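# Put the full box in the tote, empties on desks

## Task

Find the single full box in the room (all others are empty). Place the full box so it sits entirely inside the tote near the door, and return each empty box to the desk it belongs on. Everything must rest there by itself at the end, not held by the robot, and the robot must not tip over or finish leaning.

## Robot and tools

ROBOT. TidyBot++: a wheeled base 0.54 m long, 0.50 m wide and 0.38 m tall on four driven casters, carrying one seven-joint arm with a two-finger gripper. The shoulder sits 0.12 m ahead of the base centre at 0.68 m height. Segments: upper arm 0.42 m, forearm 0.31 m, hand 0.31 m to the reported hand point. The arm begins folded, hand pointing down, poking up to 0.08 m past the base front with the elbow up to 1.15 m high. A downward-pointing hand reaches at most about 0.94 m above the floor, and only near the base.

FRAMES. Base frame: origin on the floor below the base centre, x ahead, y to the left, z up. hand_pose is the midpoint between the finger pads, expressed in this frame; its z axis runs out along the fingers and its y axis is the closing direction. The odometry frame is the base frame as it was when the scene began. Heading grows to the left, within -3.142 to 3.142. base_tilt is in degrees, positive when leaning forward or right.

execute_actions. Argument actions: a list holding one action or none (empty just reports state and images). Argument cameras: a list drawn from base_camera, wrist_camera, all; omitted, null or ["all"] gives both, [] gives none. An action may contain base, joints, speeds.
- base: a relative move from where the base last reported itself, exactly one key: translate_m (metres, positive forward, -2 to 2), strafe_m (metres, positive left, -2 to 2) or rotate_rad (radians, positive counter-clockwise from above, -6.3 to 6.3). A move that would need more than 8.667 s at its top speed is rejected.
- joints: absolute target angles keyed by name. joint_1_rad: any angle, spins the whole arm about vertical, positive clockwise from above (opposite to heading). joint_2_rad shoulder, -2.249 to 2.249. joint_3_rad: any angle, rolls the upper arm. joint_4_rad elbow, -2.579 to 2.579. joint_5_rad: any angle, rolls the forearm. joint_6_rad wrist, -2.099 to 2.099. joint_7_rad: any angle, rolls the hand; with the hand down, positive is counter-clockwise from above, and at 1.57 the fingers part toward left and right. gripper_pos: 0 fully open to 1 fully closed; pad gap is roughly 85 x (1 - gripper_pos) mm. Unlimited joints go the short way round, so for big turns send steps below half a revolution. Done-tolerances: 0.039 rad for joints 1-4, 0.056 for 5-7, 0.03 for the gripper.
- speeds: optional caps for this action only: translate_m and strafe_m 0.05 to 0.5 m/s, rotate_rad 0.1 to 1.57 rad/s (defaults are the maxima).
An unknown key or out-of-range number rejects the whole call with no motion. Anything omitted may keep chasing its previous target.

Planar arm model: with joint_1_rad = 0, joint_3_rad = 3.14, joint_5_rad = 0 the arm stays in the base x-z plane. Angles from vertical (forward positive): upper arm = j2, forearm = j2 - j4, hand = j2 - j4 - j6. Forward reach from the shoulder is the sum of length x sin(angle), height is the sum of length x cos(angle).

wait: seconds from 0 to 10; commands nothing and returns the same report as an empty action.
zoom_image: camera (base_camera or wrist_camera) and region [x0, y0, x1, y1] in pixels of that camera's most recent full image, at most 504 x 504. base_camera is 644x364; wrist_camera is a 644x476 fisheye aimed where the hand points.
read_manual: section "licences"; only legal text, moves nothing.
finished_scene: scene = current scene number; irreversible, reports whether the goal was met. The placement must already be stable.

RESULTS. base_status and joint_status tell how each motion ended: done; off_target (stopped short, may still push); contact_stop or time_out (target dropped, holding in place). "joint command not followed" with a cause line means a self-collision check blocked the arm targets (the gripper still moves); such targets may be retried on later actions. Base "done" only means the wheels turned enough, so slipping or a blocked base can still report done. Gripper sent to 1: done means nothing grasped; off_target at some reading means an object is held. motor_effort gives percent of maximum with the peak in brackets, noisy. on_its_own lists uncommanded motion. Warnings to heed: ARM HIT (arm struck base or itself), torque warnings and faults (a fault freezes the arm and gripper for 10 s and cancels the rest of the call), MOTOR HOT and OVER-TEMPERATURE FAULT from holding loads too long. After a stop, later motion calls in the same reply are skipped.

ACCURACY. Friction and load sag leave the hand a centimetre or more off; correct by sending last command + (wanted - read) per joint, but never command a held-load joint to its current reading. Trust images over hand_pose. Odometry drifts a few cm and degrees over many moves.

AVOID. Dropping or slamming boxes; driving while the arm is snagged on something high (tipping risk); sideways force on a raised hand; driving the arm into furniture; long heavy holds; fingers too close to the floor. Back away or retract the arm to level a leaning robot.

Each tool is called after "Call:" as name([rows], argument=value, ...), one row to a line, values as JSON.

## Session

Call:
execute_actions(actions=[])

Scene clock: 0.00 s.
base_odometry: x=+0.000 y=+0.000 heading=+0.000 (m, m, rad; odometry frame)
base_tilt: forward=-0.4 right=-0.1 (deg)
base_status: not commanded
joint_positions: joint_1_rad=+0.020 joint_2_rad=-0.311 joint_3_rad=+3.115 joint_4_rad=-2.530 joint_5_rad=-0.021 joint_6_rad=-0.869 joint_7_rad=+1.576 gripper_pos=+0.000
joint_status: not commanded
motor_effort: joint_1_rad=+0 joint_2_rad=-3 joint_3_rad=+1 joint_4_rad=+14 joint_5_rad=-1 joint_6_rad=+1 joint_7_rad=+0 (%)
hand_pose: x=+0.2575 y=+0.0064 z=+0.5818 quat_wxyz=(-0.004, +1.000, -0.001, +0.027) (m; base frame)
pictures: base_camera, wrist_camera
Images, in order (width x height): base_camera 644x364, wrist_camera 644x476.

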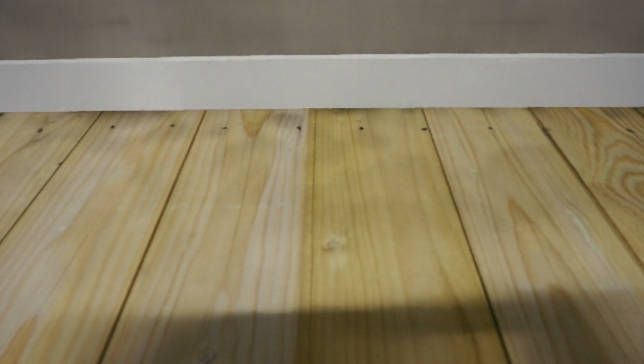

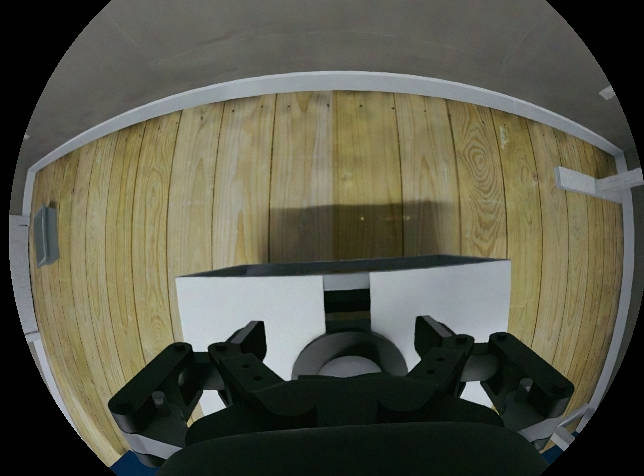

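Call:
execute_actions([
  {"joints":{"joint_6_rad":0.3},"base":{"rotate_rad":3.14}},
])

Scene clock: 3.60 s.
base_odometry: x=+0.000 y=+0.000 heading=+3.140 (m, m, rad; odometry frame)
base_tilt: forward=-0.4 right=-0.1 (deg)
base_status: done
joint_positions: joint_1_rad=+0.020 joint_2_rad=-0.311 joint_3_rad=+3.115 joint_4_rad=-2.528 joint_5_rad=-0.021 joint_6_rad=+0.298 joint_7_rad=+1.576 gripper_pos=+0.000
joint_status: all done
motor_effort: joint_1_rad=+1(0) joint_2_rad=-7(8) joint_3_rad=+1(2) joint_4_rad=+19(19) joint_5_rad=-1(3) joint_6_rad=+9(8) joint_7_rad=+0(0) (%)
hand_pose: x=+0.5335 y=+0.0027 z=+0.7867 quat_wxyz=(+0.000, +0.819, -0.003, +0.574) (m; base frame)
pictures: base_camera, wrist_camera
camera_calibration (this result's frames):
wrist_camera: T_world_to_cam=[[-0.00608578, -0.99939, -0.0344007, 0.0373068], [-0.349714, 0.0343561, -0.936226, 0.982592], [0.936837, 0.00633275, -0.34971, -0.0857335], [0, 0, 0, 1]] pos_world=[0.424172, 0.00406896, 0.89123]
Images, in order (width x height): base_camera 644x364, wrist_camera 644x476.

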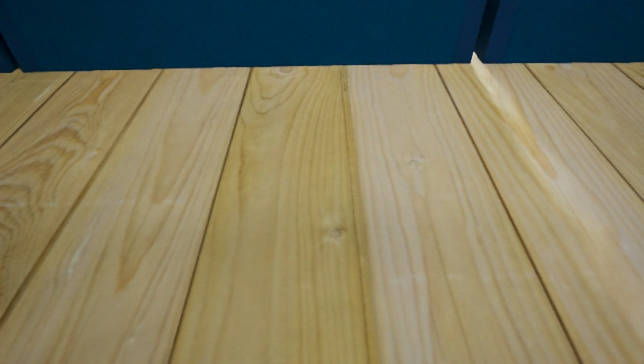

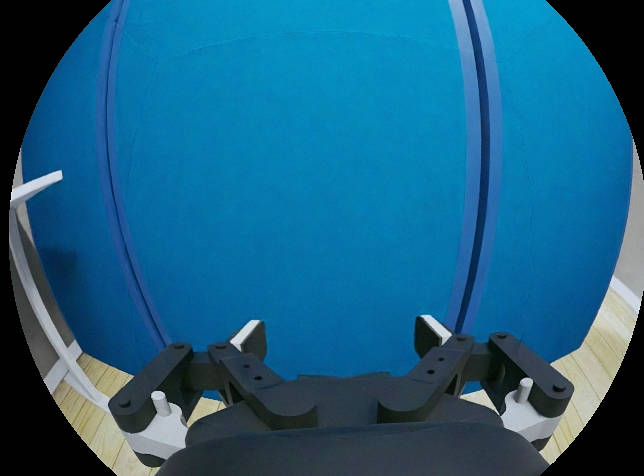

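Call:
execute_actions([
  {"base":{"rotate_rad":1.57}},
])

Call:
execute_actions([
  {"base":{"rotate_rad":3.14}},
])

Scene clock: 6.13 s.
base_odometry: x=+0.000 y=+0.000 heading=-1.573 (m, m, rad; odometry frame)
base_tilt: forward=-0.4 right=-0.1 (deg)
base_status: done
joint_positions: joint_1_rad=+0.020 joint_2_rad=-0.311 joint_3_rad=+3.115 joint_4_rad=-2.528 joint_5_rad=-0.021 joint_6_rad=+0.298 joint_7_rad=+1.576 gripper_pos=+0.000
joint_status: not commanded
motor_effort: joint_1_rad=+1(2) joint_2_rad=-7(7) joint_3_rad=+1(2) joint_4_rad=+18(19) joint_5_rad=-1(1) joint_6_rad=+9(9) joint_7_rad=+0(0) (%)
hand_pose: x=+0.5335 y=+0.0027 z=+0.7867 quat_wxyz=(+0.000, +0.819, -0.003, +0.574) (m; base frame)
pictures: base_camera, wrist_camera
camera_calibration (this result's frames):
wrist_camera: T_world_to_cam=[[-0.00608563, -0.99939, -0.0344007, 0.0373068], [-0.349715, 0.034356, -0.936226, 0.982592], [0.936837, 0.00633289, -0.34971, -0.0857332], [0, 0, 0, 1]] pos_world=[0.424172, 0.004069, 0.89123]
Images, in order (width x height): base_camera 644x364, wrist_camera 644x476.

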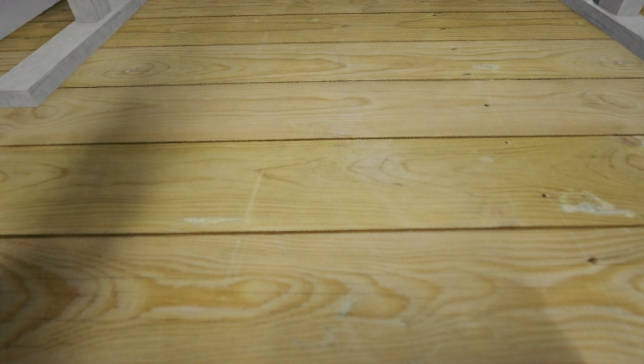

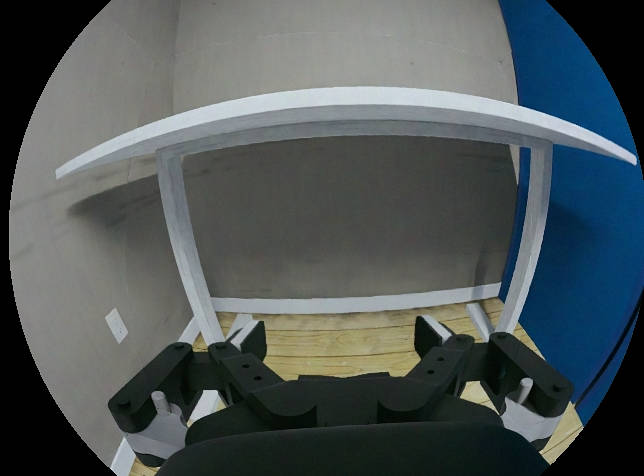

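Scene clock: 9.47 s.
base_odometry: x=+0.000 y=+0.000 heading=+1.567 (m, m, rad; odometry frame)
base_tilt: forward=-0.5 right=-0.1 (deg)
base_status: done
joint_positions: joint_1_rad=+0.020 joint_2_rad=-0.311 joint_3_rad=+3.115 joint_4_rad=-2.528 joint_5_rad=-0.021 joint_6_rad=+0.298 joint_7_rad=+1.576 gripper_pos=+0.000
joint_status: not commanded
motor_effort: joint_1_rad=+1(0) joint_2_rad=-7(8) joint_3_rad=+1(2) joint_4_rad=+19(19) joint_5_rad=-1(1) joint_6_rad=+9(9) joint_7_rad=+0(0) (%)
hand_pose: x=+0.5335 y=+0.0027 z=+0.7867 quat_wxyz=(+0.000, +0.819, -0.003, +0.574) (m; base frame)
pictures: base_camera, wrist_camera
camera_calibration (this result's frames):
wrist_camera: T_world_to_cam=[[-0.00608541, -0.99939, -0.0344005, 0.0373066], [-0.349715, 0.0343558, -0.936226, 0.982592], [0.936837, 0.00633304, -0.34971, -0.0857333], [0, 0, 0, 1]] pos_world=[0.424172, 0.00406907, 0.89123]
Images, in order (width x height): base_camera 644x364, wrist_camera 644x476.

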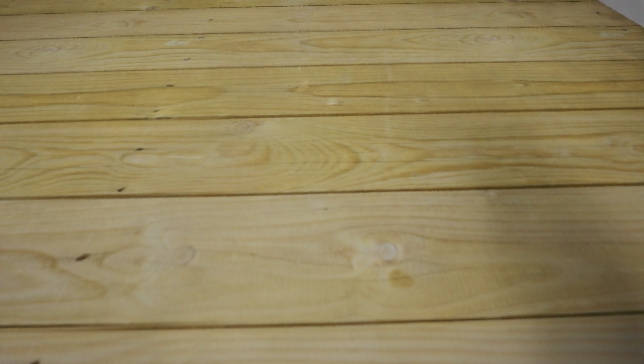

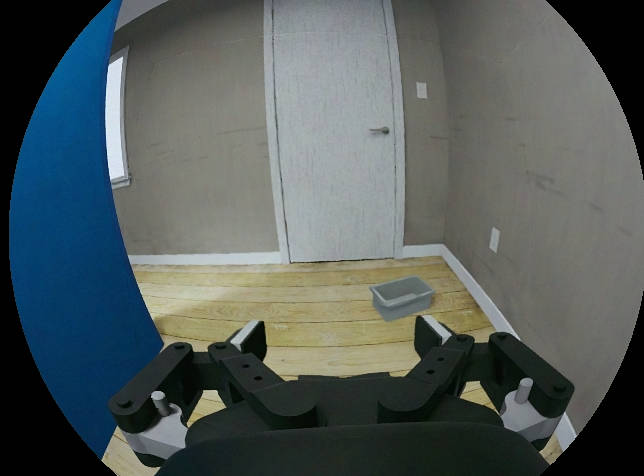

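Call:
execute_actions([
  {"base":{"translate_m":1.1}},
], cameras=[])

Call:
execute_actions([
  {"base":{"rotate_rad":1.57}},
])

Scene clock: 13.37 s.
base_odometry: x=+0.003 y=+1.100 heading=+1.567 (m, m, rad; odometry frame)
base_tilt: forward=-0.4 right=-0.1 (deg)
base_status: done
joint_positions: joint_1_rad=+0.020 joint_2_rad=-0.311 joint_3_rad=+3.115 joint_4_rad=-2.528 joint_5_rad=-0.021 joint_6_rad=+0.298 joint_7_rad=+1.576 gripper_pos=+0.000
joint_status: not commanded
motor_effort: joint_1_rad=+1(1) joint_2_rad=-6(9) joint_3_rad=+1(1) joint_4_rad=+18(20) joint_5_rad=-1(1) joint_6_rad=+9(9) joint_7_rad=+0(0) (%)
hand_pose: x=+0.5335 y=+0.0027 z=+0.7866 quat_wxyz=(+0.000, +0.819, -0.003, +0.574) (m; base frame)
pictures: none
No camera images: the call's "cameras" was empty. Leave "cameras" out to get every camera's image.

Scene clock: 15.70 s.
base_odometry: x=+0.003 y=+1.100 heading=+3.138 (m, m, rad; odometry frame)
base_tilt: forward=-0.5 right=+0.0 (deg)
base_status: done
joint_positions: joint_1_rad=+0.020 joint_2_rad=-0.311 joint_3_rad=+3.115 joint_4_rad=-2.528 joint_5_rad=-0.021 joint_6_rad=+0.298 joint_7_rad=+1.576 gripper_pos=+0.000
joint_status: not commanded
motor_effort: joint_1_rad=+1(0) joint_2_rad=-6(7) joint_3_rad=+1(2) joint_4_rad=+19(19) joint_5_rad=-1(0) joint_6_rad=+9(9) joint_7_rad=+0(0) (%)
hand_pose: x=+0.5335 y=+0.0027 z=+0.7866 quat_wxyz=(+0.000, +0.819, -0.003, +0.574) (m; base frame)
pictures: base_camera, wrist_camera
camera_calibration (this result's frames):
wrist_camera: T_world_to_cam=[[-0.0060937, -0.999389, -0.0344038, 0.0373098], [-0.349948, 0.0343602, -0.936139, 0.98256], [0.936749, 0.006335, -0.349944, -0.0855634], [0, 0, 0, 1]] pos_world=[0.424224, 0.00406814, 0.891154]
Images, in order (width x height): base_camera 644x364, wrist_camera 644x476.

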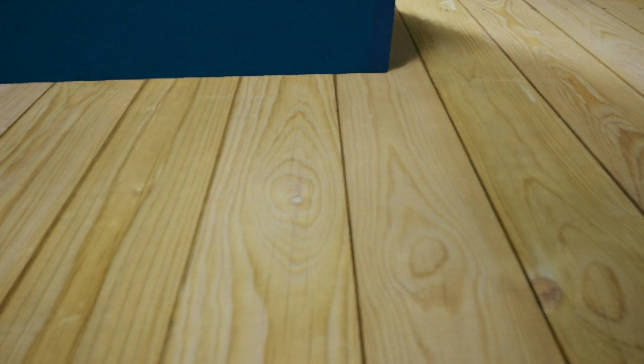

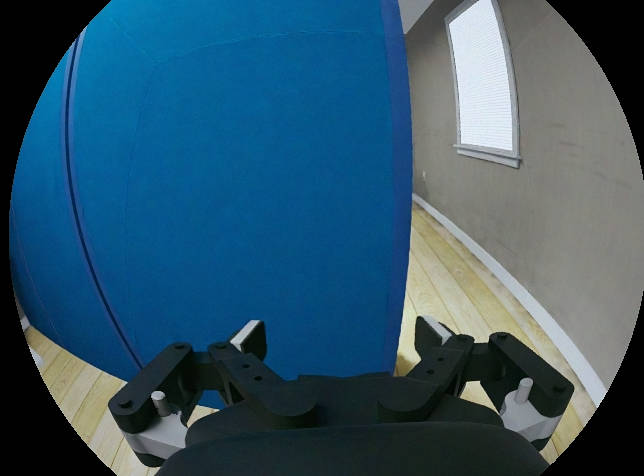

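Call:
execute_actions([
  {"base":{"strafe_m":-0.55}},
])

Call:
execute_actions([
  {"base":{"translate_m":1.5}},
])

Scene clock: 18.43 s.
base_odometry: x=+0.005 y=+1.650 heading=+3.138 (m, m, rad; odometry frame)
base_tilt: forward=-0.5 right=-0.1 (deg)
base_status: done
joint_positions: joint_1_rad=+0.020 joint_2_rad=-0.311 joint_3_rad=+3.115 joint_4_rad=-2.528 joint_5_rad=-0.021 joint_6_rad=+0.298 joint_7_rad=+1.576 gripper_pos=+0.000
joint_status: not commanded
motor_effort: joint_1_rad=+2(0) joint_2_rad=-7(7) joint_3_rad=+1(2) joint_4_rad=+19(18) joint_5_rad=-2(0) joint_6_rad=+9(9) joint_7_rad=+0(0) (%)
hand_pose: x=+0.5335 y=+0.0027 z=+0.7866 quat_wxyz=(+0.000, +0.819, -0.003, +0.574) (m; base frame)
pictures: base_camera, wrist_camera
camera_calibration (this result's frames):
wrist_camera: T_world_to_cam=[[-0.00609389, -0.999389, -0.0344039, 0.03731], [-0.349948, 0.0343604, -0.936139, 0.98256], [0.936749, 0.00633488, -0.349944, -0.0855634], [0, 0, 0, 1]] pos_world=[0.424224, 0.00406809, 0.891154]
Images, in order (width x height): base_camera 644x364, wrist_camera 644x476.

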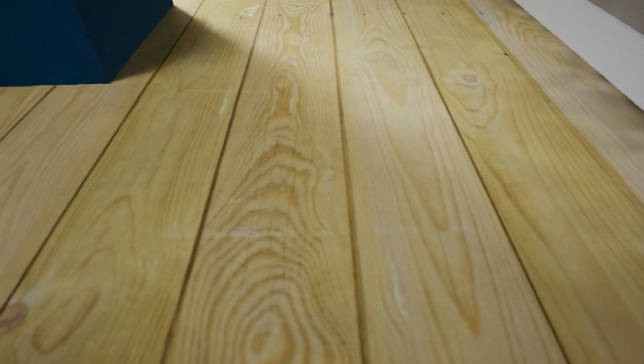

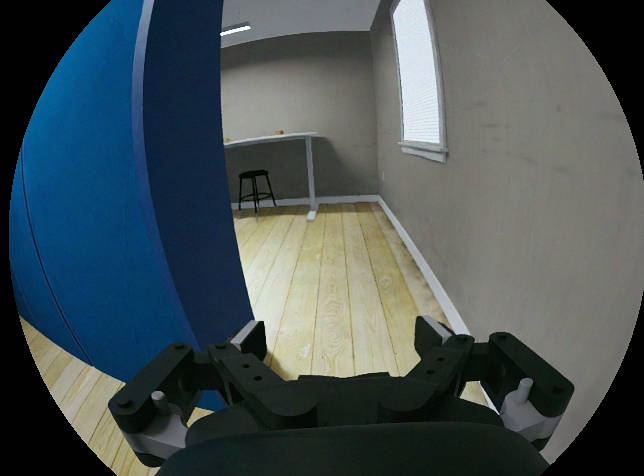

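Scene clock: 22.80 s.
base_odometry: x=-1.495 y=+1.656 heading=+3.138 (m, m, rad; odometry frame)
base_tilt: forward=-0.5 right=-0.1 (deg)
base_status: done
joint_positions: joint_1_rad=+0.020 joint_2_rad=-0.311 joint_3_rad=+3.115 joint_4_rad=-2.528 joint_5_rad=-0.021 joint_6_rad=+0.298 joint_7_rad=+1.576 gripper_pos=+0.000
joint_status: not commanded
motor_effort: joint_1_rad=+1(1) joint_2_rad=-7(9) joint_3_rad=+1(1) joint_4_rad=+18(19) joint_5_rad=-1(1) joint_6_rad=+9(9) joint_7_rad=+0(0) (%)
hand_pose: x=+0.5335 y=+0.0027 z=+0.7865 quat_wxyz=(+0.000, +0.819, -0.003, +0.574) (m; base frame)
pictures: base_camera, wrist_camera
camera_calibration (this result's frames):
wrist_camera: T_world_to_cam=[[-0.00609908, -0.999389, -0.0344059, 0.0373119], [-0.35009, 0.0343631, -0.936086, 0.982541], [0.936696, 0.00633589, -0.350086, -0.0854607], [0, 0, 0, 1]] pos_world=[0.424256, 0.00406747, 0.891108]
Images, in order (width x height): base_camera 644x364, wrist_camera 644x476.

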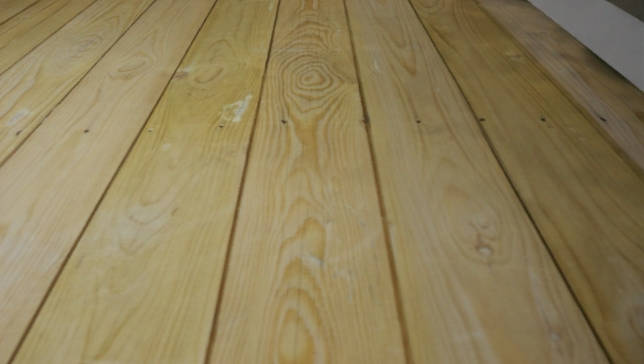

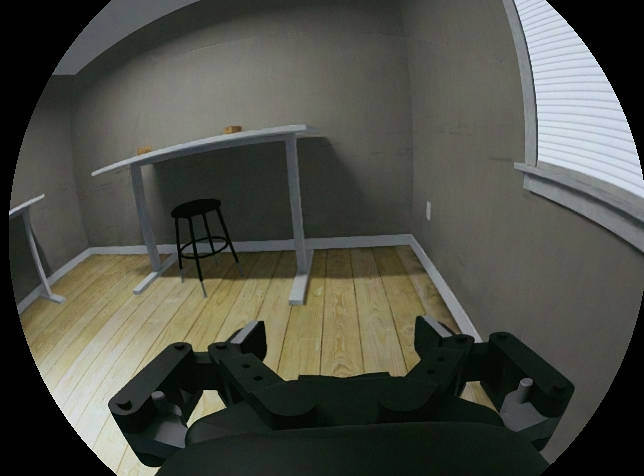

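Turn left to view the room.

Call:
execute_actions([
  {"base":{"rotate_rad":1.0}},
])

Call:
execute_actions([
  {"base":{"rotate_rad":1.0}},
])

Scene clock: 24.80 s.
base_odometry: x=-1.495 y=+1.656 heading=-2.145 (m, m, rad; odometry frame)
base_tilt: forward=-0.4 right=-0.1 (deg)
base_status: done
joint_positions: joint_1_rad=+0.020 joint_2_rad=-0.311 joint_3_rad=+3.115 joint_4_rad=-2.528 joint_5_rad=-0.021 joint_6_rad=+0.298 joint_7_rad=+1.576 gripper_pos=+0.000
joint_status: not commanded
motor_effort: joint_1_rad=+1(2) joint_2_rad=-7(8) joint_3_rad=+1(2) joint_4_rad=+19(19) joint_5_rad=+0(1) joint_6_rad=+9(9) joint_7_rad=+0(0) (%)
hand_pose: x=+0.5335 y=+0.0027 z=+0.7865 quat_wxyz=(+0.000, +0.819, -0.003, +0.574) (m; base frame)
pictures: base_camera, wrist_camera
camera_calibration (this result's frames):
wrist_camera: T_world_to_cam=[[-0.00609914, -0.999389, -0.0344058, 0.0373118], [-0.35009, 0.034363, -0.936086, 0.982541], [0.936696, 0.0063358, -0.350086, -0.0854605], [0, 0, 0, 1]] pos_world=[0.424256, 0.00406743, 0.891108]
Images, in order (width x height): base_camera 644x364, wrist_camera 644x476.

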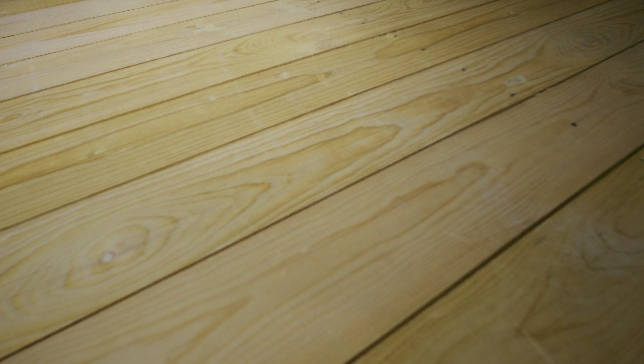

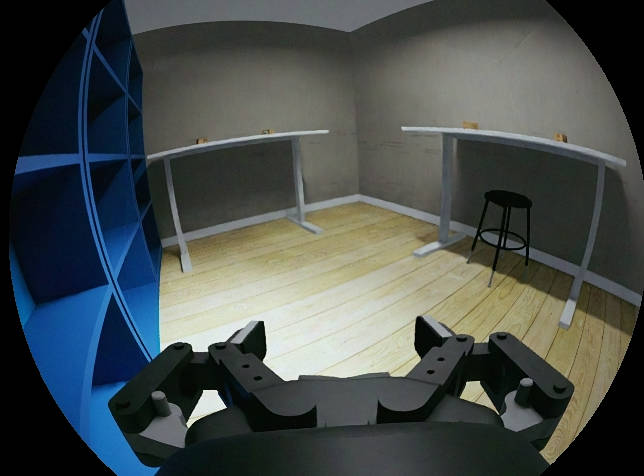

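Scene clock: 29.63 s.
base_odometry: x=-1.495 y=+1.656 heading=-1.156 (m, m, rad; odometry frame)
base_tilt: forward=-0.5 right=+0.0 (deg)
base_status: rotate_rad time_out (by the wheels' count: +0.990 of +1.000)
joint_positions: joint_1_rad=+0.114 joint_2_rad=-0.312 joint_3_rad=+3.230 joint_4_rad=-2.536 joint_5_rad=-0.054 joint_6_rad=+0.298 joint_7_rad=+1.566 gripper_pos=+0.000
joint_status: not commanded
motor_effort: joint_1_rad=-16(20) joint_2_rad=-7(10) joint_3_rad=-22(26) joint_4_rad=+20(25) joint_5_rad=+5(11) joint_6_rad=+8(12) joint_7_rad=+0(8) (%)
hand_pose: x=+0.5232 y=-0.0874 z=+0.7826 quat_wxyz=(+0.036, +0.813, -0.116, +0.569) (m; base frame)
pictures: base_camera, wrist_camera
camera_calibration (this result's frames):
wrist_camera: T_world_to_cam=[[-0.230423, -0.967417, -0.104924, 0.122366], [-0.326755, 0.178488, -0.928102, 0.972508], [0.916589, -0.179572, -0.357236, -0.0767021], [0, 0, 0, 1]] pos_world=[0.416272, -0.0689758, 0.888025]
Images, in order (width x height): base_camera 644x364, wrist_camera 644x476.

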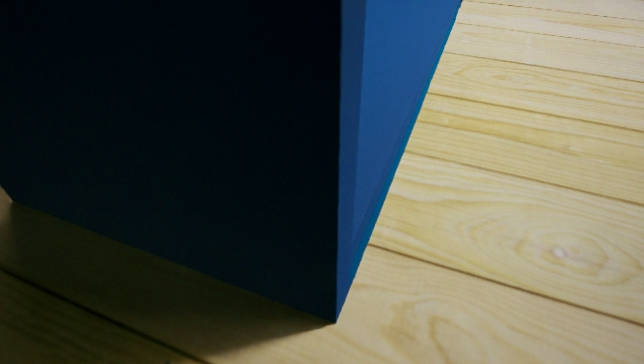

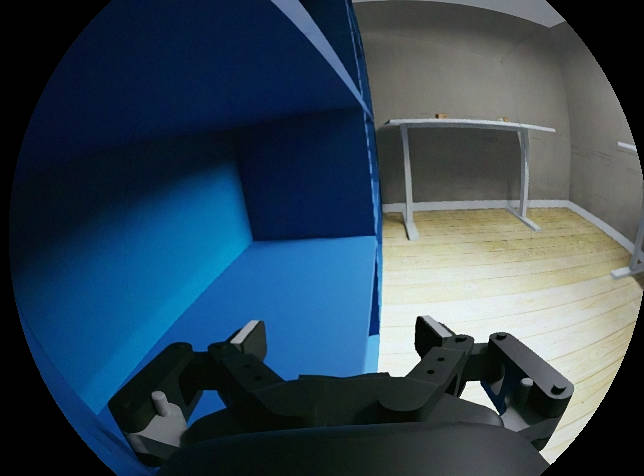

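Call:
execute_actions([
  {"base":{"rotate_rad":-2.0},"joints":{"joint_1_rad":0.02,"joint_3_rad":3.115,"joint_4_rad":-2.53,"joint_5_rad":-0.02}},
])

Call:
execute_actions([
  {"base":{"translate_m":1.0}},
])

Scene clock: 32.60 s.
base_odometry: x=-1.495 y=+1.656 heading=+3.128 (m, m, rad; odometry frame)
base_tilt: forward=-0.4 right=-0.1 (deg)
base_status: done
joint_positions: joint_1_rad=+0.016 joint_2_rad=-0.312 joint_3_rad=+3.120 joint_4_rad=-2.534 joint_5_rad=-0.054 joint_6_rad=+0.298 joint_7_rad=+1.566 gripper_pos=+0.000
joint_status: all done
motor_effort: joint_1_rad=+0(13) joint_2_rad=-6(8) joint_3_rad=+1(18) joint_4_rad=+19(20) joint_5_rad=-1(4) joint_6_rad=+9(9) joint_7_rad=+0(2) (%)
hand_pose: x=+0.5315 y=-0.0013 z=+0.7837 quat_wxyz=(-0.008, +0.820, -0.024, +0.572) (m; base frame)
pictures: base_camera, wrist_camera
camera_calibration (this result's frames):
wrist_camera: T_world_to_cam=[[-0.0316362, -0.99693, -0.0716165, 0.0759128], [-0.353222, 0.0781803, -0.932267, 0.978019], [0.935004, -0.00419689, -0.354611, -0.0800791], [0, 0, 0, 1]] pos_world=[0.422734, -0.00111809, 0.888814]
Images, in order (width x height): base_camera 644x364, wrist_camera 644x476.

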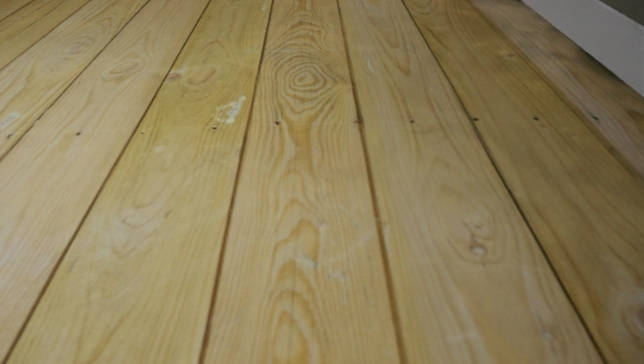

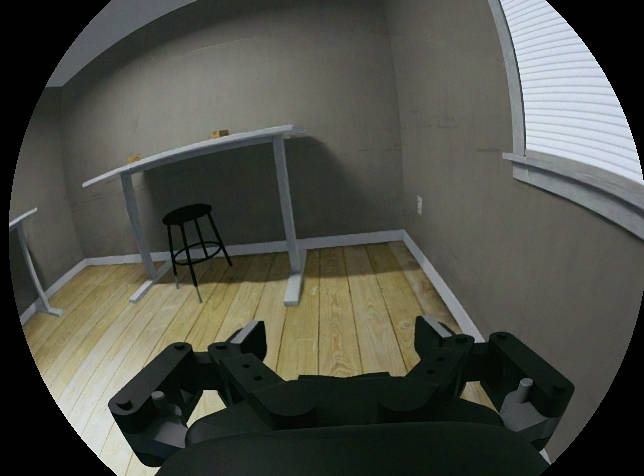

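Scene clock: 35.97 s.
base_odometry: x=-2.495 y=+1.671 heading=+3.127 (m, m, rad; odometry frame)
base_tilt: forward=-0.4 right=-0.1 (deg)
base_status: done
joint_positions: joint_1_rad=+0.016 joint_2_rad=-0.312 joint_3_rad=+3.120 joint_4_rad=-2.534 joint_5_rad=-0.054 joint_6_rad=+0.298 joint_7_rad=+1.566 gripper_pos=+0.000
joint_status: not commanded
motor_effort: joint_1_rad=+1(1) joint_2_rad=-7(9) joint_3_rad=+1(1) joint_4_rad=+19(20) joint_5_rad=-1(1) joint_6_rad=+9(9) joint_7_rad=+0(0) (%)
hand_pose: x=+0.5315 y=-0.0013 z=+0.7834 quat_wxyz=(-0.008, +0.820, -0.024, +0.571) (m; base frame)
pictures: base_camera, wrist_camera
camera_calibration (this result's frames):
wrist_camera: T_world_to_cam=[[-0.0316836, -0.99693, -0.0716065, 0.0759117], [-0.35384, 0.0781906, -0.932032, 0.977932], [0.934769, -0.00419294, -0.355231, -0.0796288], [0, 0, 0, 1]] pos_world=[0.422871, -0.00112031, 0.888613]
Images, in order (width x height): base_camera 644x364, wrist_camera 644x476.

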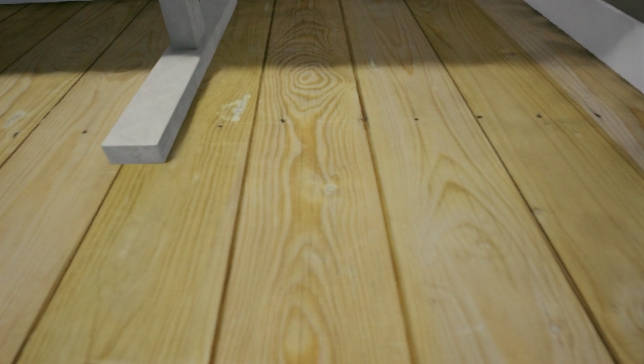

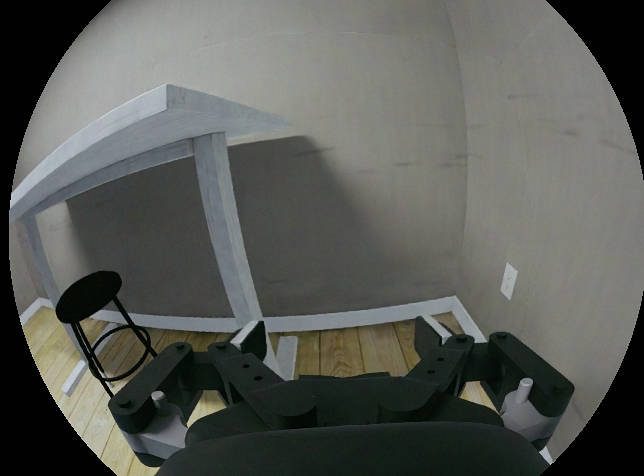

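Call:
execute_actions([
  {"base":{"translate_m":-0.4},"joints":{"joint_2_rad":0.0,"joint_4_rad":-0.3,"joint_6_rad":-1.7}},
])

Call:
execute_actions([
  {"base":{"strafe_m":0.9}},
])

Scene clock: 39.90 s.
base_odometry: x=-2.095 y=+1.665 heading=+3.127 (m, m, rad; odometry frame)
base_tilt: forward=-0.4 right=-0.1 (deg)
base_status: done
joint_positions: joint_1_rad=+0.016 joint_2_rad=-0.013 joint_3_rad=+3.120 joint_4_rad=-0.321 joint_5_rad=-0.054 joint_6_rad=-1.676 joint_7_rad=+1.566 gripper_pos=+0.000
joint_status: all done
motor_effort: joint_1_rad=+1(0) joint_2_rad=-10(13) joint_3_rad=+1(2) joint_4_rad=+11(24) joint_5_rad=-1(1) joint_6_rad=+9(9) joint_7_rad=+0(0) (%)
hand_pose: x=+0.4933 y=+0.0199 z=+1.2771 quat_wxyz=(-0.023, +0.837, +0.017, +0.547) (m; base frame)
pictures: base_camera, wrist_camera
camera_calibration (this result's frames):
wrist_camera: T_world_to_cam=[[0.0507613, -0.997394, -0.0512598, 0.0645678], [-0.41193, 0.0258471, -0.910849, 1.42556], [0.9098, 0.0673513, -0.409545, 0.211877], [0, 0, 0, 1]] pos_world=[0.391186, 0.0132829, 1.38855]
Images, in order (width x height): base_camera 644x364, wrist_camera 644x476.

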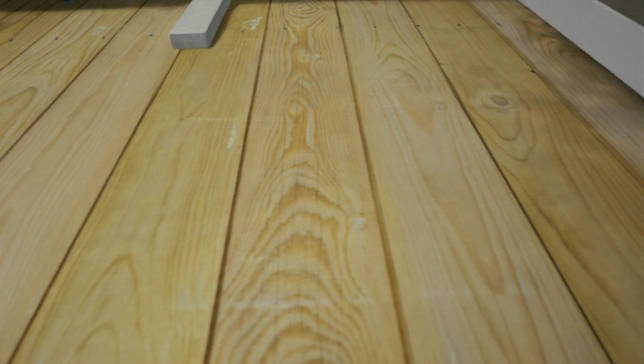

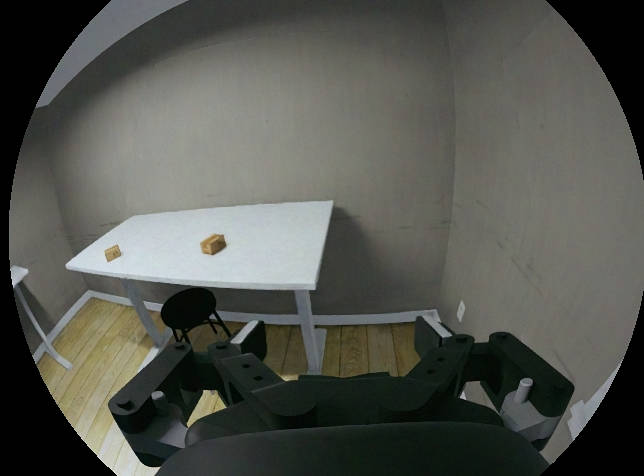

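Scene clock: 43.07 s.
base_odometry: x=-2.108 y=+0.765 heading=+3.127 (m, m, rad; odometry frame)
base_tilt: forward=-0.5 right=-0.1 (deg)
base_status: done
joint_positions: joint_1_rad=+0.016 joint_2_rad=-0.011 joint_3_rad=+3.120 joint_4_rad=-0.321 joint_5_rad=-0.052 joint_6_rad=-1.676 joint_7_rad=+1.566 gripper_pos=+0.000
joint_status: not commanded
motor_effort: joint_1_rad=+1(0) joint_2_rad=-9(11) joint_3_rad=+1(1) joint_4_rad=+10(11) joint_5_rad=-1(2) joint_6_rad=+9(9) joint_7_rad=+0(0) (%)
hand_pose: x=+0.4942 y=+0.0195 z=+1.2766 quat_wxyz=(-0.023, +0.837, +0.016, +0.546) (m; base frame)
pictures: base_camera, wrist_camera
camera_calibration (this result's frames):
wrist_camera: T_world_to_cam=[[0.0493853, -0.997479, -0.0509498, 0.0643402], [-0.413299, 0.0260305, -0.910223, 1.4253], [0.909255, 0.0660091, -0.410972, 0.212928], [0, 0, 0, 1]] pos_world=[0.39229, 0.0130217, 1.38812]
Images, in order (width x height): base_camera 644x364, wrist_camera 644x476.

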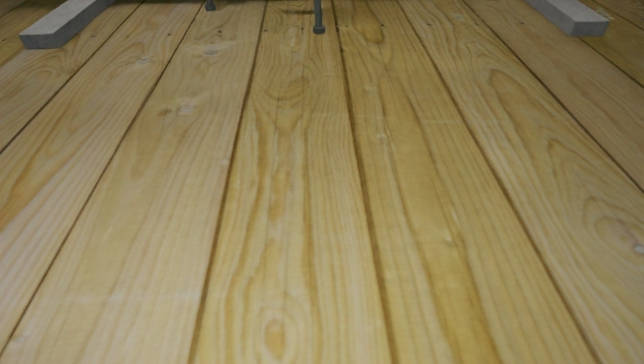

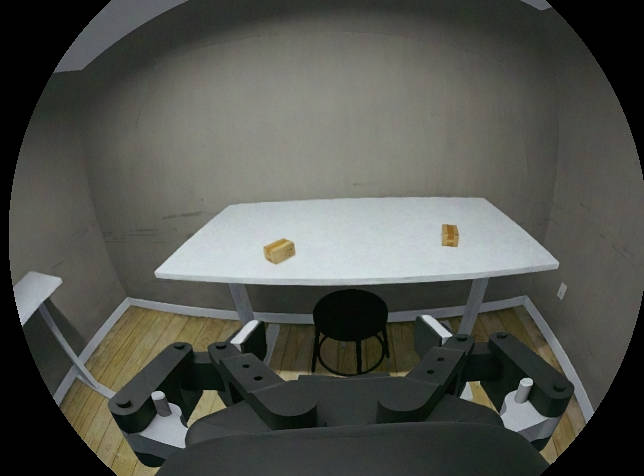

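Call:
execute_actions([
  {"base":{"strafe_m":0.14},"joints":{"joint_1_rad":0.0,"joint_2_rad":0.14,"joint_3_rad":3.14,"joint_4_rad":-0.75,"joint_5_rad":0,"joint_6_rad":-1.26}},
], cameras=[])

Call:
execute_actions([
  {"base":{"translate_m":0.25}},
])

Scene clock: 45.97 s.
base_odometry: x=-2.110 y=+0.625 heading=+3.127 (m, m, rad; odometry frame)
base_tilt: forward=-0.4 right=-0.1 (deg)
base_status: done
joint_positions: joint_1_rad=+0.012 joint_2_rad=+0.145 joint_3_rad=+3.120 joint_4_rad=-0.737 joint_5_rad=-0.038 joint_6_rad=-1.285 joint_7_rad=+1.566 gripper_pos=+0.000
joint_status: all done
motor_effort: joint_1_rad=+1(2) joint_2_rad=-22(25) joint_3_rad=+1(2) joint_4_rad=+18(20) joint_5_rad=-1(2) joint_6_rad=+8(9) joint_7_rad=+0(0) (%)
hand_pose: x=+0.6795 y=+0.0165 z=+1.1234 quat_wxyz=(-0.023, +0.883, +0.005, +0.468) (m; base frame)
pictures: none
No camera images: the call's "cameras" was empty. Leave "cameras" out to get every camera's image.

Scene clock: 47.87 s.
base_odometry: x=-2.360 y=+0.629 heading=+3.128 (m, m, rad; odometry frame)
base_tilt: forward=-0.5 right=-0.1 (deg)
base_status: done
joint_positions: joint_1_rad=+0.012 joint_2_rad=+0.146 joint_3_rad=+3.120 joint_4_rad=-0.738 joint_5_rad=-0.037 joint_6_rad=-1.282 joint_7_rad=+1.566 gripper_pos=+0.000
joint_status: not commanded
motor_effort: joint_1_rad=+1(0) joint_2_rad=-22(25) joint_3_rad=+0(0) joint_4_rad=+18(19) joint_5_rad=-1(2) joint_6_rad=+8(8) joint_7_rad=+0(0) (%)
hand_pose: x=+0.6808 y=+0.0163 z=+1.1233 quat_wxyz=(-0.023, +0.883, +0.005, +0.469) (m; base frame)
pictures: base_camera, wrist_camera
camera_calibration (this result's frames):
wrist_camera: T_world_to_cam=[[0.02137, -0.997637, -0.0653017, 0.0793166], [-0.568971, 0.041572, -0.821306, 1.3688], [0.82208, 0.054706, -0.566738, 0.21503], [0, 0, 0, 1]] pos_world=[0.60034, 0.0104619, 1.25125]
Images, in order (width x height): base_camera 644x364, wrist_camera 644x476.

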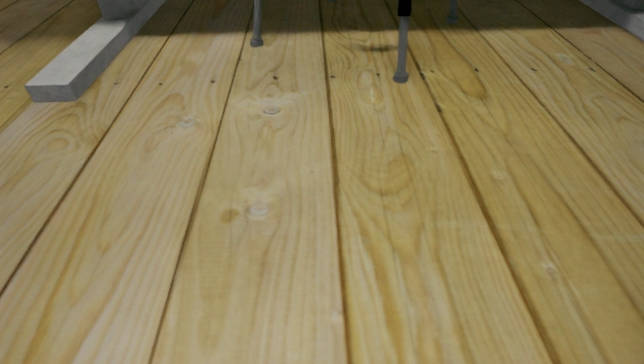

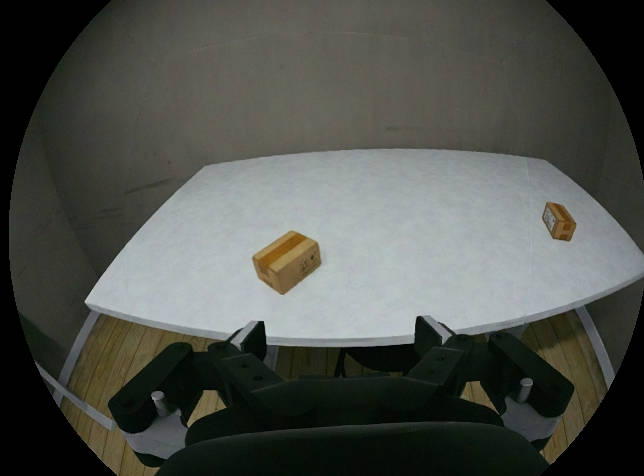

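Call:
execute_actions([
  {"base":{"rotate_rad":-0.7}},
], cameras=[])

Call:
execute_actions([
  {"base":{"translate_m":-0.22}},
], cameras=[])

Call:
execute_actions([
  {"base":{"strafe_m":0.61}},
])

Scene clock: 50.50 s.
base_odometry: x=-2.360 y=+0.629 heading=+2.428 (m, m, rad; odometry frame)
base_tilt: forward=-0.4 right=-0.1 (deg)
base_status: done
joint_positions: joint_1_rad=+0.008 joint_2_rad=+0.146 joint_3_rad=+3.129 joint_4_rad=-0.738 joint_5_rad=-0.032 joint_6_rad=-1.282 joint_7_rad=+1.566 gripper_pos=+0.000
joint_status: not commanded
motor_effort: joint_1_rad=+1(2) joint_2_rad=-22(23) joint_3_rad=+0(2) joint_4_rad=+18(18) joint_5_rad=-1(2) joint_6_rad=+8(8) joint_7_rad=+0(0) (%)
hand_pose: x=+0.6810 y=+0.0127 z=+1.1232 quat_wxyz=(-0.019, +0.883, +0.003, +0.469) (m; base frame)
pictures: none
No camera images: the call's "cameras" was empty. Leave "cameras" out to get every camera's image.

Scene clock: 52.30 s.
base_odometry: x=-2.194 y=+0.484 heading=+2.427 (m, m, rad; odometry frame)
base_tilt: forward=-0.5 right=-0.1 (deg)
base_status: done
joint_positions: joint_1_rad=+0.008 joint_2_rad=+0.134 joint_3_rad=+3.129 joint_4_rad=-0.738 joint_5_rad=-0.032 joint_6_rad=-1.281 joint_7_rad=+1.566 gripper_pos=+0.000
joint_status: not commanded
motor_effort: joint_1_rad=+1(1) joint_2_rad=-21(26) joint_3_rad=+0(0) joint_4_rad=+17(20) joint_5_rad=-1(2) joint_6_rad=+8(8) joint_7_rad=+0(0) (%)
hand_pose: x=+0.6754 y=+0.0127 z=+1.1305 quat_wxyz=(-0.019, +0.880, +0.003, +0.475) (m; base frame)
pictures: none
No camera images: the call's "cameras" was empty. Leave "cameras" out to get every camera's image.

Scene clock: 54.90 s.
base_odometry: x=-2.593 y=+0.023 heading=+2.427 (m, m, rad; odometry frame)
base_tilt: forward=-0.4 right=-0.1 (deg)
base_status: done
joint_positions: joint_1_rad=+0.006 joint_2_rad=+0.134 joint_3_rad=+3.129 joint_4_rad=-0.738 joint_5_rad=-0.031 joint_6_rad=-1.281 joint_7_rad=+1.566 gripper_pos=+0.000
joint_status: not commanded
motor_effort: joint_1_rad=+1(2) joint_2_rad=-21(23) joint_3_rad=+1(2) joint_4_rad=+18(18) joint_5_rad=-1(3) joint_6_rad=+8(8) joint_7_rad=+0(0) (%)
hand_pose: x=+0.6755 y=+0.0130 z=+1.1305 quat_wxyz=(-0.018, +0.880, +0.003, +0.475) (m; base frame)
pictures: base_camera, wrist_camera
camera_calibration (this result's frames):
wrist_camera: T_world_to_cam=[[0.0147182, -0.998144, -0.0590842, 0.0741478], [-0.557503, 0.0408612, -0.829169, 1.373], [0.830045, 0.0451435, -0.555867, 0.206052], [0, 0, 0, 1]] pos_world=[0.593327, 0.00860604, 1.25737]
Images, in order (width x height): base_camera 644x364, wrist_camera 644x476.

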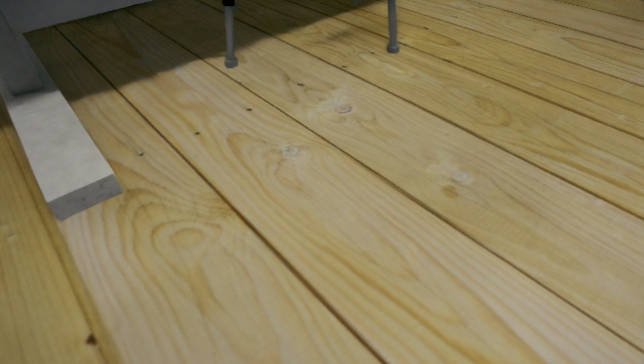

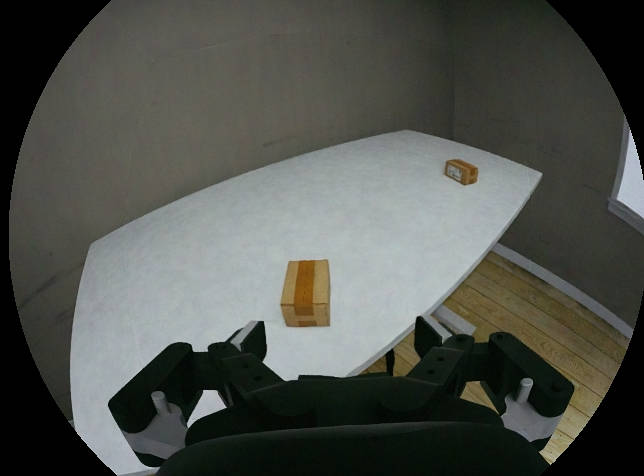

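Call:
execute_actions([
  {"base":{"strafe_m":0.04},"joints":{"joint_2_rad":0.14,"joint_4_rad":-1.087,"joint_6_rad":-0.923}},
])

Scene clock: 57.17 s.
base_odometry: x=-2.619 y=-0.007 heading=+2.428 (m, m, rad; odometry frame)
base_tilt: forward=-0.4 right=-0.1 (deg)
base_status: done
joint_positions: joint_1_rad=+0.001 joint_2_rad=+0.139 joint_3_rad=+3.129 joint_4_rad=-1.068 joint_5_rad=-0.031 joint_6_rad=-0.947 joint_7_rad=+1.566 gripper_pos=+0.000
joint_status: all done
motor_effort: joint_1_rad=+0(4) joint_2_rad=-24(25) joint_3_rad=+0(1) joint_4_rad=+21(21) joint_5_rad=-1(2) joint_6_rad=+8(8) joint_7_rad=+0(0) (%)
hand_pose: x=+0.7303 y=+0.0154 z=+1.0391 quat_wxyz=(-0.020, +0.880, +0.000, +0.474) (m; base frame)
pictures: base_camera, wrist_camera
camera_calibration (this result's frames):
wrist_camera: T_world_to_cam=[[0.0112431, -0.997873, -0.0642088, 0.0781807], [-0.559443, 0.0469452, -0.827539, 1.32736], [0.828793, 0.0452252, -0.557725, 0.112493], [0, 0, 0, 1]] pos_world=[0.648468, 0.0106137, 1.1662]
Images, in order (width x height): base_camera 644x364, wrist_camera 644x476.

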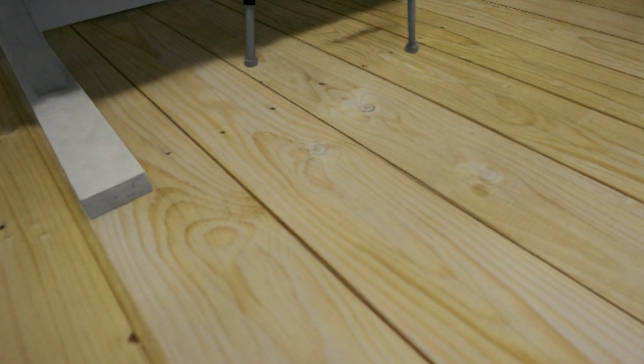

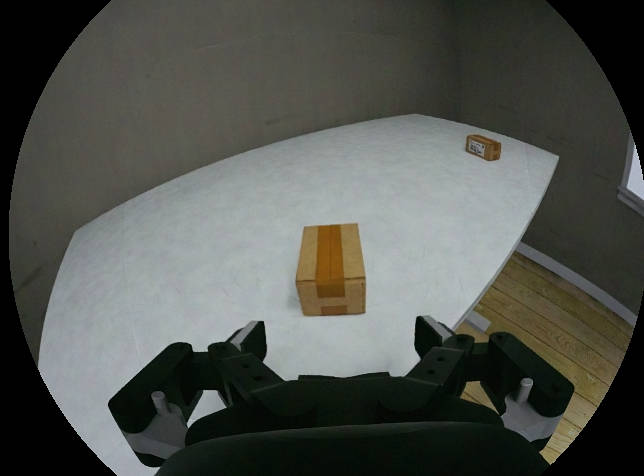

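Call:
execute_actions([
  {"base":{"strafe_m":0.01},"joints":{"joint_2_rad":0.125,"joint_4_rad":-1.235,"joint_6_rad":-0.79}},
], cameras=[])

Call:
execute_actions([
  {"base":{"translate_m":0.07},"speeds":{"translate_m":0.1}},
])

Scene clock: 58.67 s.
base_odometry: x=-2.626 y=-0.015 heading=+2.428 (m, m, rad; odometry frame)
base_tilt: forward=-0.5 right=-0.1 (deg)
base_status: done
joint_positions: joint_1_rad=-0.002 joint_2_rad=+0.135 joint_3_rad=+3.129 joint_4_rad=-1.218 joint_5_rad=-0.031 joint_6_rad=-0.815 joint_7_rad=+1.566 gripper_pos=+0.000
joint_status: all done
motor_effort: joint_1_rad=+1(4) joint_2_rad=-25(25) joint_3_rad=+0(4) joint_4_rad=+21(23) joint_5_rad=-2(2) joint_6_rad=+8(8) joint_7_rad=+0(0) (%)
hand_pose: x=+0.7395 y=+0.0165 z=+0.9920 quat_wxyz=(-0.020, +0.884, -0.001, +0.468) (m; base frame)
pictures: none
No camera images: the call's "cameras" was empty. Leave "cameras" out to get every camera's image.

Scene clock: 59.93 s.
base_odometry: x=-2.679 y=+0.031 heading=+2.428 (m, m, rad; odometry frame)
base_tilt: forward=-0.4 right=-0.1 (deg)
base_status: done
joint_positions: joint_1_rad=-0.002 joint_2_rad=+0.129 joint_3_rad=+3.129 joint_4_rad=-1.218 joint_5_rad=-0.031 joint_6_rad=-0.813 joint_7_rad=+1.566 gripper_pos=+0.000
joint_status: not commanded
motor_effort: joint_1_rad=+0(0) joint_2_rad=-23(27) joint_3_rad=+0(0) joint_4_rad=+21(22) joint_5_rad=-1(1) joint_6_rad=+8(8) joint_7_rad=+0(0) (%)
hand_pose: x=+0.7382 y=+0.0165 z=+0.9957 quat_wxyz=(-0.020, +0.882, +0.000, +0.471) (m; base frame)
pictures: base_camera, wrist_camera
camera_calibration (this result's frames):
wrist_camera: T_world_to_cam=[[0.00964756, -0.997822, -0.0652514, 0.0786002], [-0.564633, 0.0484201, -0.823921, 1.29603], [0.825286, 0.0447919, -0.562936, 0.0894942], [0, 0, 0, 1]] pos_world=[0.657164, 0.0116665, 1.12333]
Images, in order (width x height): base_camera 644x364, wrist_camera 644x476.

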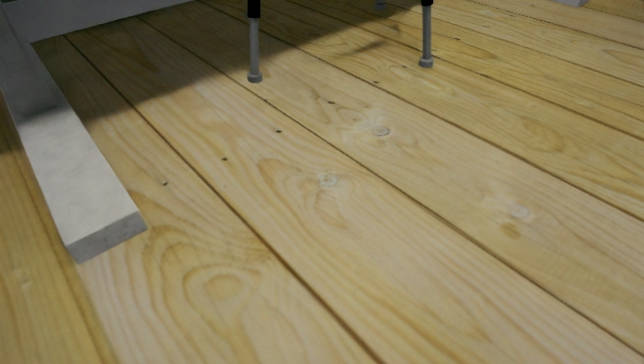

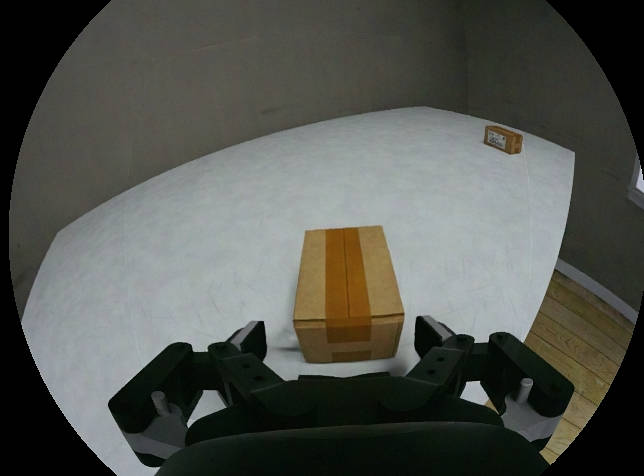

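Call:
execute_actions([
  {"base":{"translate_m":0.045},"speeds":{"translate_m":0.1}},
], cameras=["wrist_camera"])

Call:
execute_actions([
  {"joints":{"gripper_pos":1.0}},
], cameras=["wrist_camera"])

Call:
execute_actions([
  {"joints":{"joint_2_rad":0.05}},
], cameras=["wrist_camera"])

Scene clock: 61.27 s.
base_odometry: x=-2.713 y=+0.061 heading=+2.428 (m, m, rad; odometry frame)
base_tilt: forward=-0.4 right=-0.1 (deg)
base_status: done
joint_positions: joint_1_rad=-0.002 joint_2_rad=+0.127 joint_3_rad=+3.129 joint_4_rad=-1.218 joint_5_rad=-0.031 joint_6_rad=-0.812 joint_7_rad=+1.566 gripper_pos=+0.000
joint_status: not commanded
motor_effort: joint_1_rad=+0(2) joint_2_rad=-25(27) joint_3_rad=+0(0) joint_4_rad=+22(22) joint_5_rad=-1(1) joint_6_rad=+8(8) joint_7_rad=+0(0) (%)
hand_pose: x=+0.7375 y=+0.0165 z=+0.9977 quat_wxyz=(-0.020, +0.881, +0.000, +0.473) (m; base frame)
pictures: wrist_camera
camera_calibration (this result's frames):
wrist_camera: T_world_to_cam=[[0.00986453, -0.997821, -0.0652386, 0.0785595], [-0.561528, 0.0484559, -0.826038, 1.29708], [0.827399, 0.0447818, -0.559827, 0.0865842], [0, 0, 0, 1]] pos_world=[0.655931, 0.0116599, 1.12503]
Images, in order (width x height): wrist_camera 644x476.

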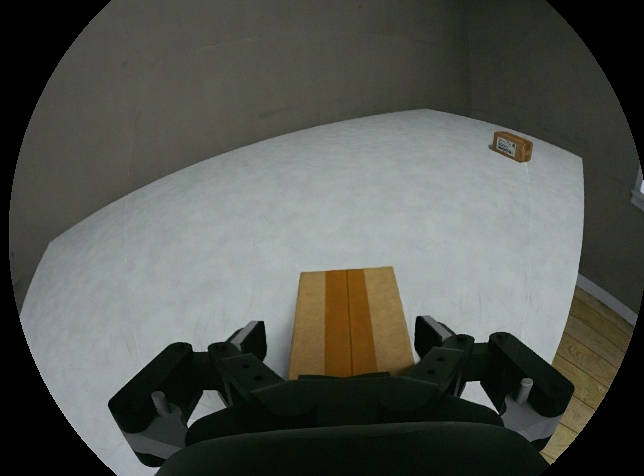

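Scene clock: 62.37 s.
base_odometry: x=-2.713 y=+0.061 heading=+2.428 (m, m, rad; odometry frame)
base_tilt: forward=-0.4 right=-0.1 (deg)
base_status: not commanded
joint_positions: joint_1_rad=-0.002 joint_2_rad=+0.126 joint_3_rad=+3.129 joint_4_rad=-1.218 joint_5_rad=-0.031 joint_6_rad=-0.811 joint_7_rad=+1.566 gripper_pos=+0.351
joint_status: gripper_pos off_target (ended at +0.351, target +1.000)
motor_effort: joint_1_rad=+1(0) joint_2_rad=-24(25) joint_3_rad=+0(0) joint_4_rad=+21(22) joint_5_rad=-1(2) joint_6_rad=+8(8) joint_7_rad=+0(0) (%)
hand_pose: x=+0.7374 y=+0.0165 z=+0.9984 quat_wxyz=(-0.020, +0.881, +0.000, +0.473) (m; base frame)
pictures: wrist_camera
camera_calibration (this result's frames):
wrist_camera: T_world_to_cam=[[0.00994548, -0.99782, -0.0652465, 0.0785462], [-0.559952, 0.0485024, -0.827104, 1.29752], [0.828466, 0.0447608, -0.558248, 0.0846442], [0, 0, 0, 1]] pos_world=[0.655645, 0.0116531, 1.12557]
Images, in order (width x height): wrist_camera 644x476.

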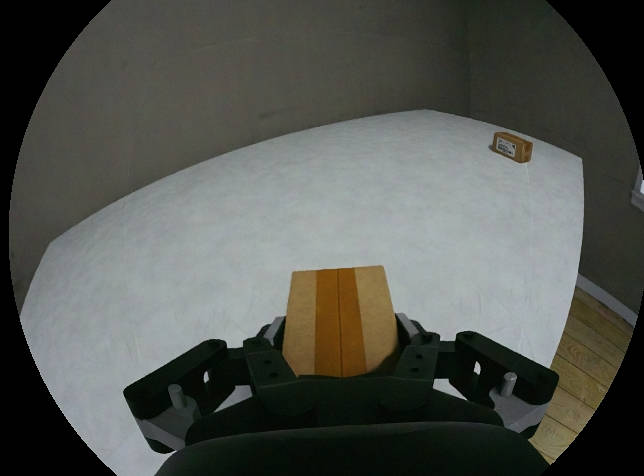

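Scene clock: 63.33 s.
base_odometry: x=-2.713 y=+0.061 heading=+2.428 (m, m, rad; odometry frame)
base_tilt: forward=-0.4 right=-0.1 (deg)
base_status: not commanded
joint_positions: joint_1_rad=-0.002 joint_2_rad=+0.050 joint_3_rad=+3.129 joint_4_rad=-1.220 joint_5_rad=-0.031 joint_6_rad=-0.811 joint_7_rad=+1.566 gripper_pos=+0.351
joint_status: all done
motor_effort: joint_1_rad=+1(1) joint_2_rad=-22(27) joint_3_rad=+1(0) joint_4_rad=+21(24) joint_5_rad=-2(2) joint_6_rad=+9(9) joint_7_rad=+0(1) (%)
hand_pose: x=+0.7115 y=+0.0164 z=+1.0437 quat_wxyz=(-0.020, +0.862, +0.000, +0.506) (m; base frame)
pictures: wrist_camera
camera_calibration (this result's frames):
wrist_camera: T_world_to_cam=[[0.0147909, -0.997811, -0.0644473, 0.077427], [-0.496694, 0.0486075, -0.866563, 1.31663], [0.8678, 0.0448278, -0.494888, 0.0373041], [0, 0, 0, 1]] pos_world=[0.620443, 0.0115873, 1.16439]
Images, in order (width x height): wrist_camera 644x476.

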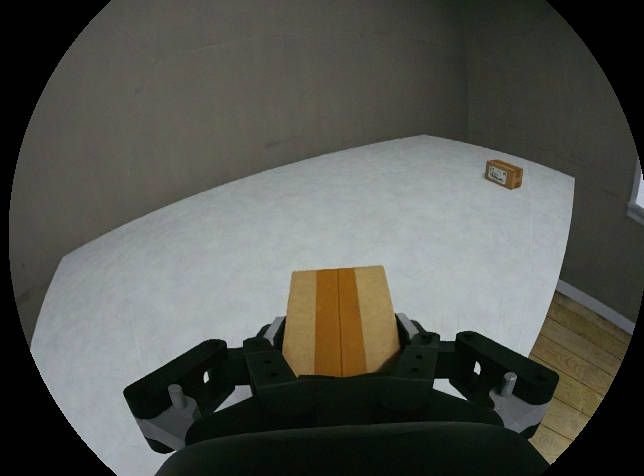

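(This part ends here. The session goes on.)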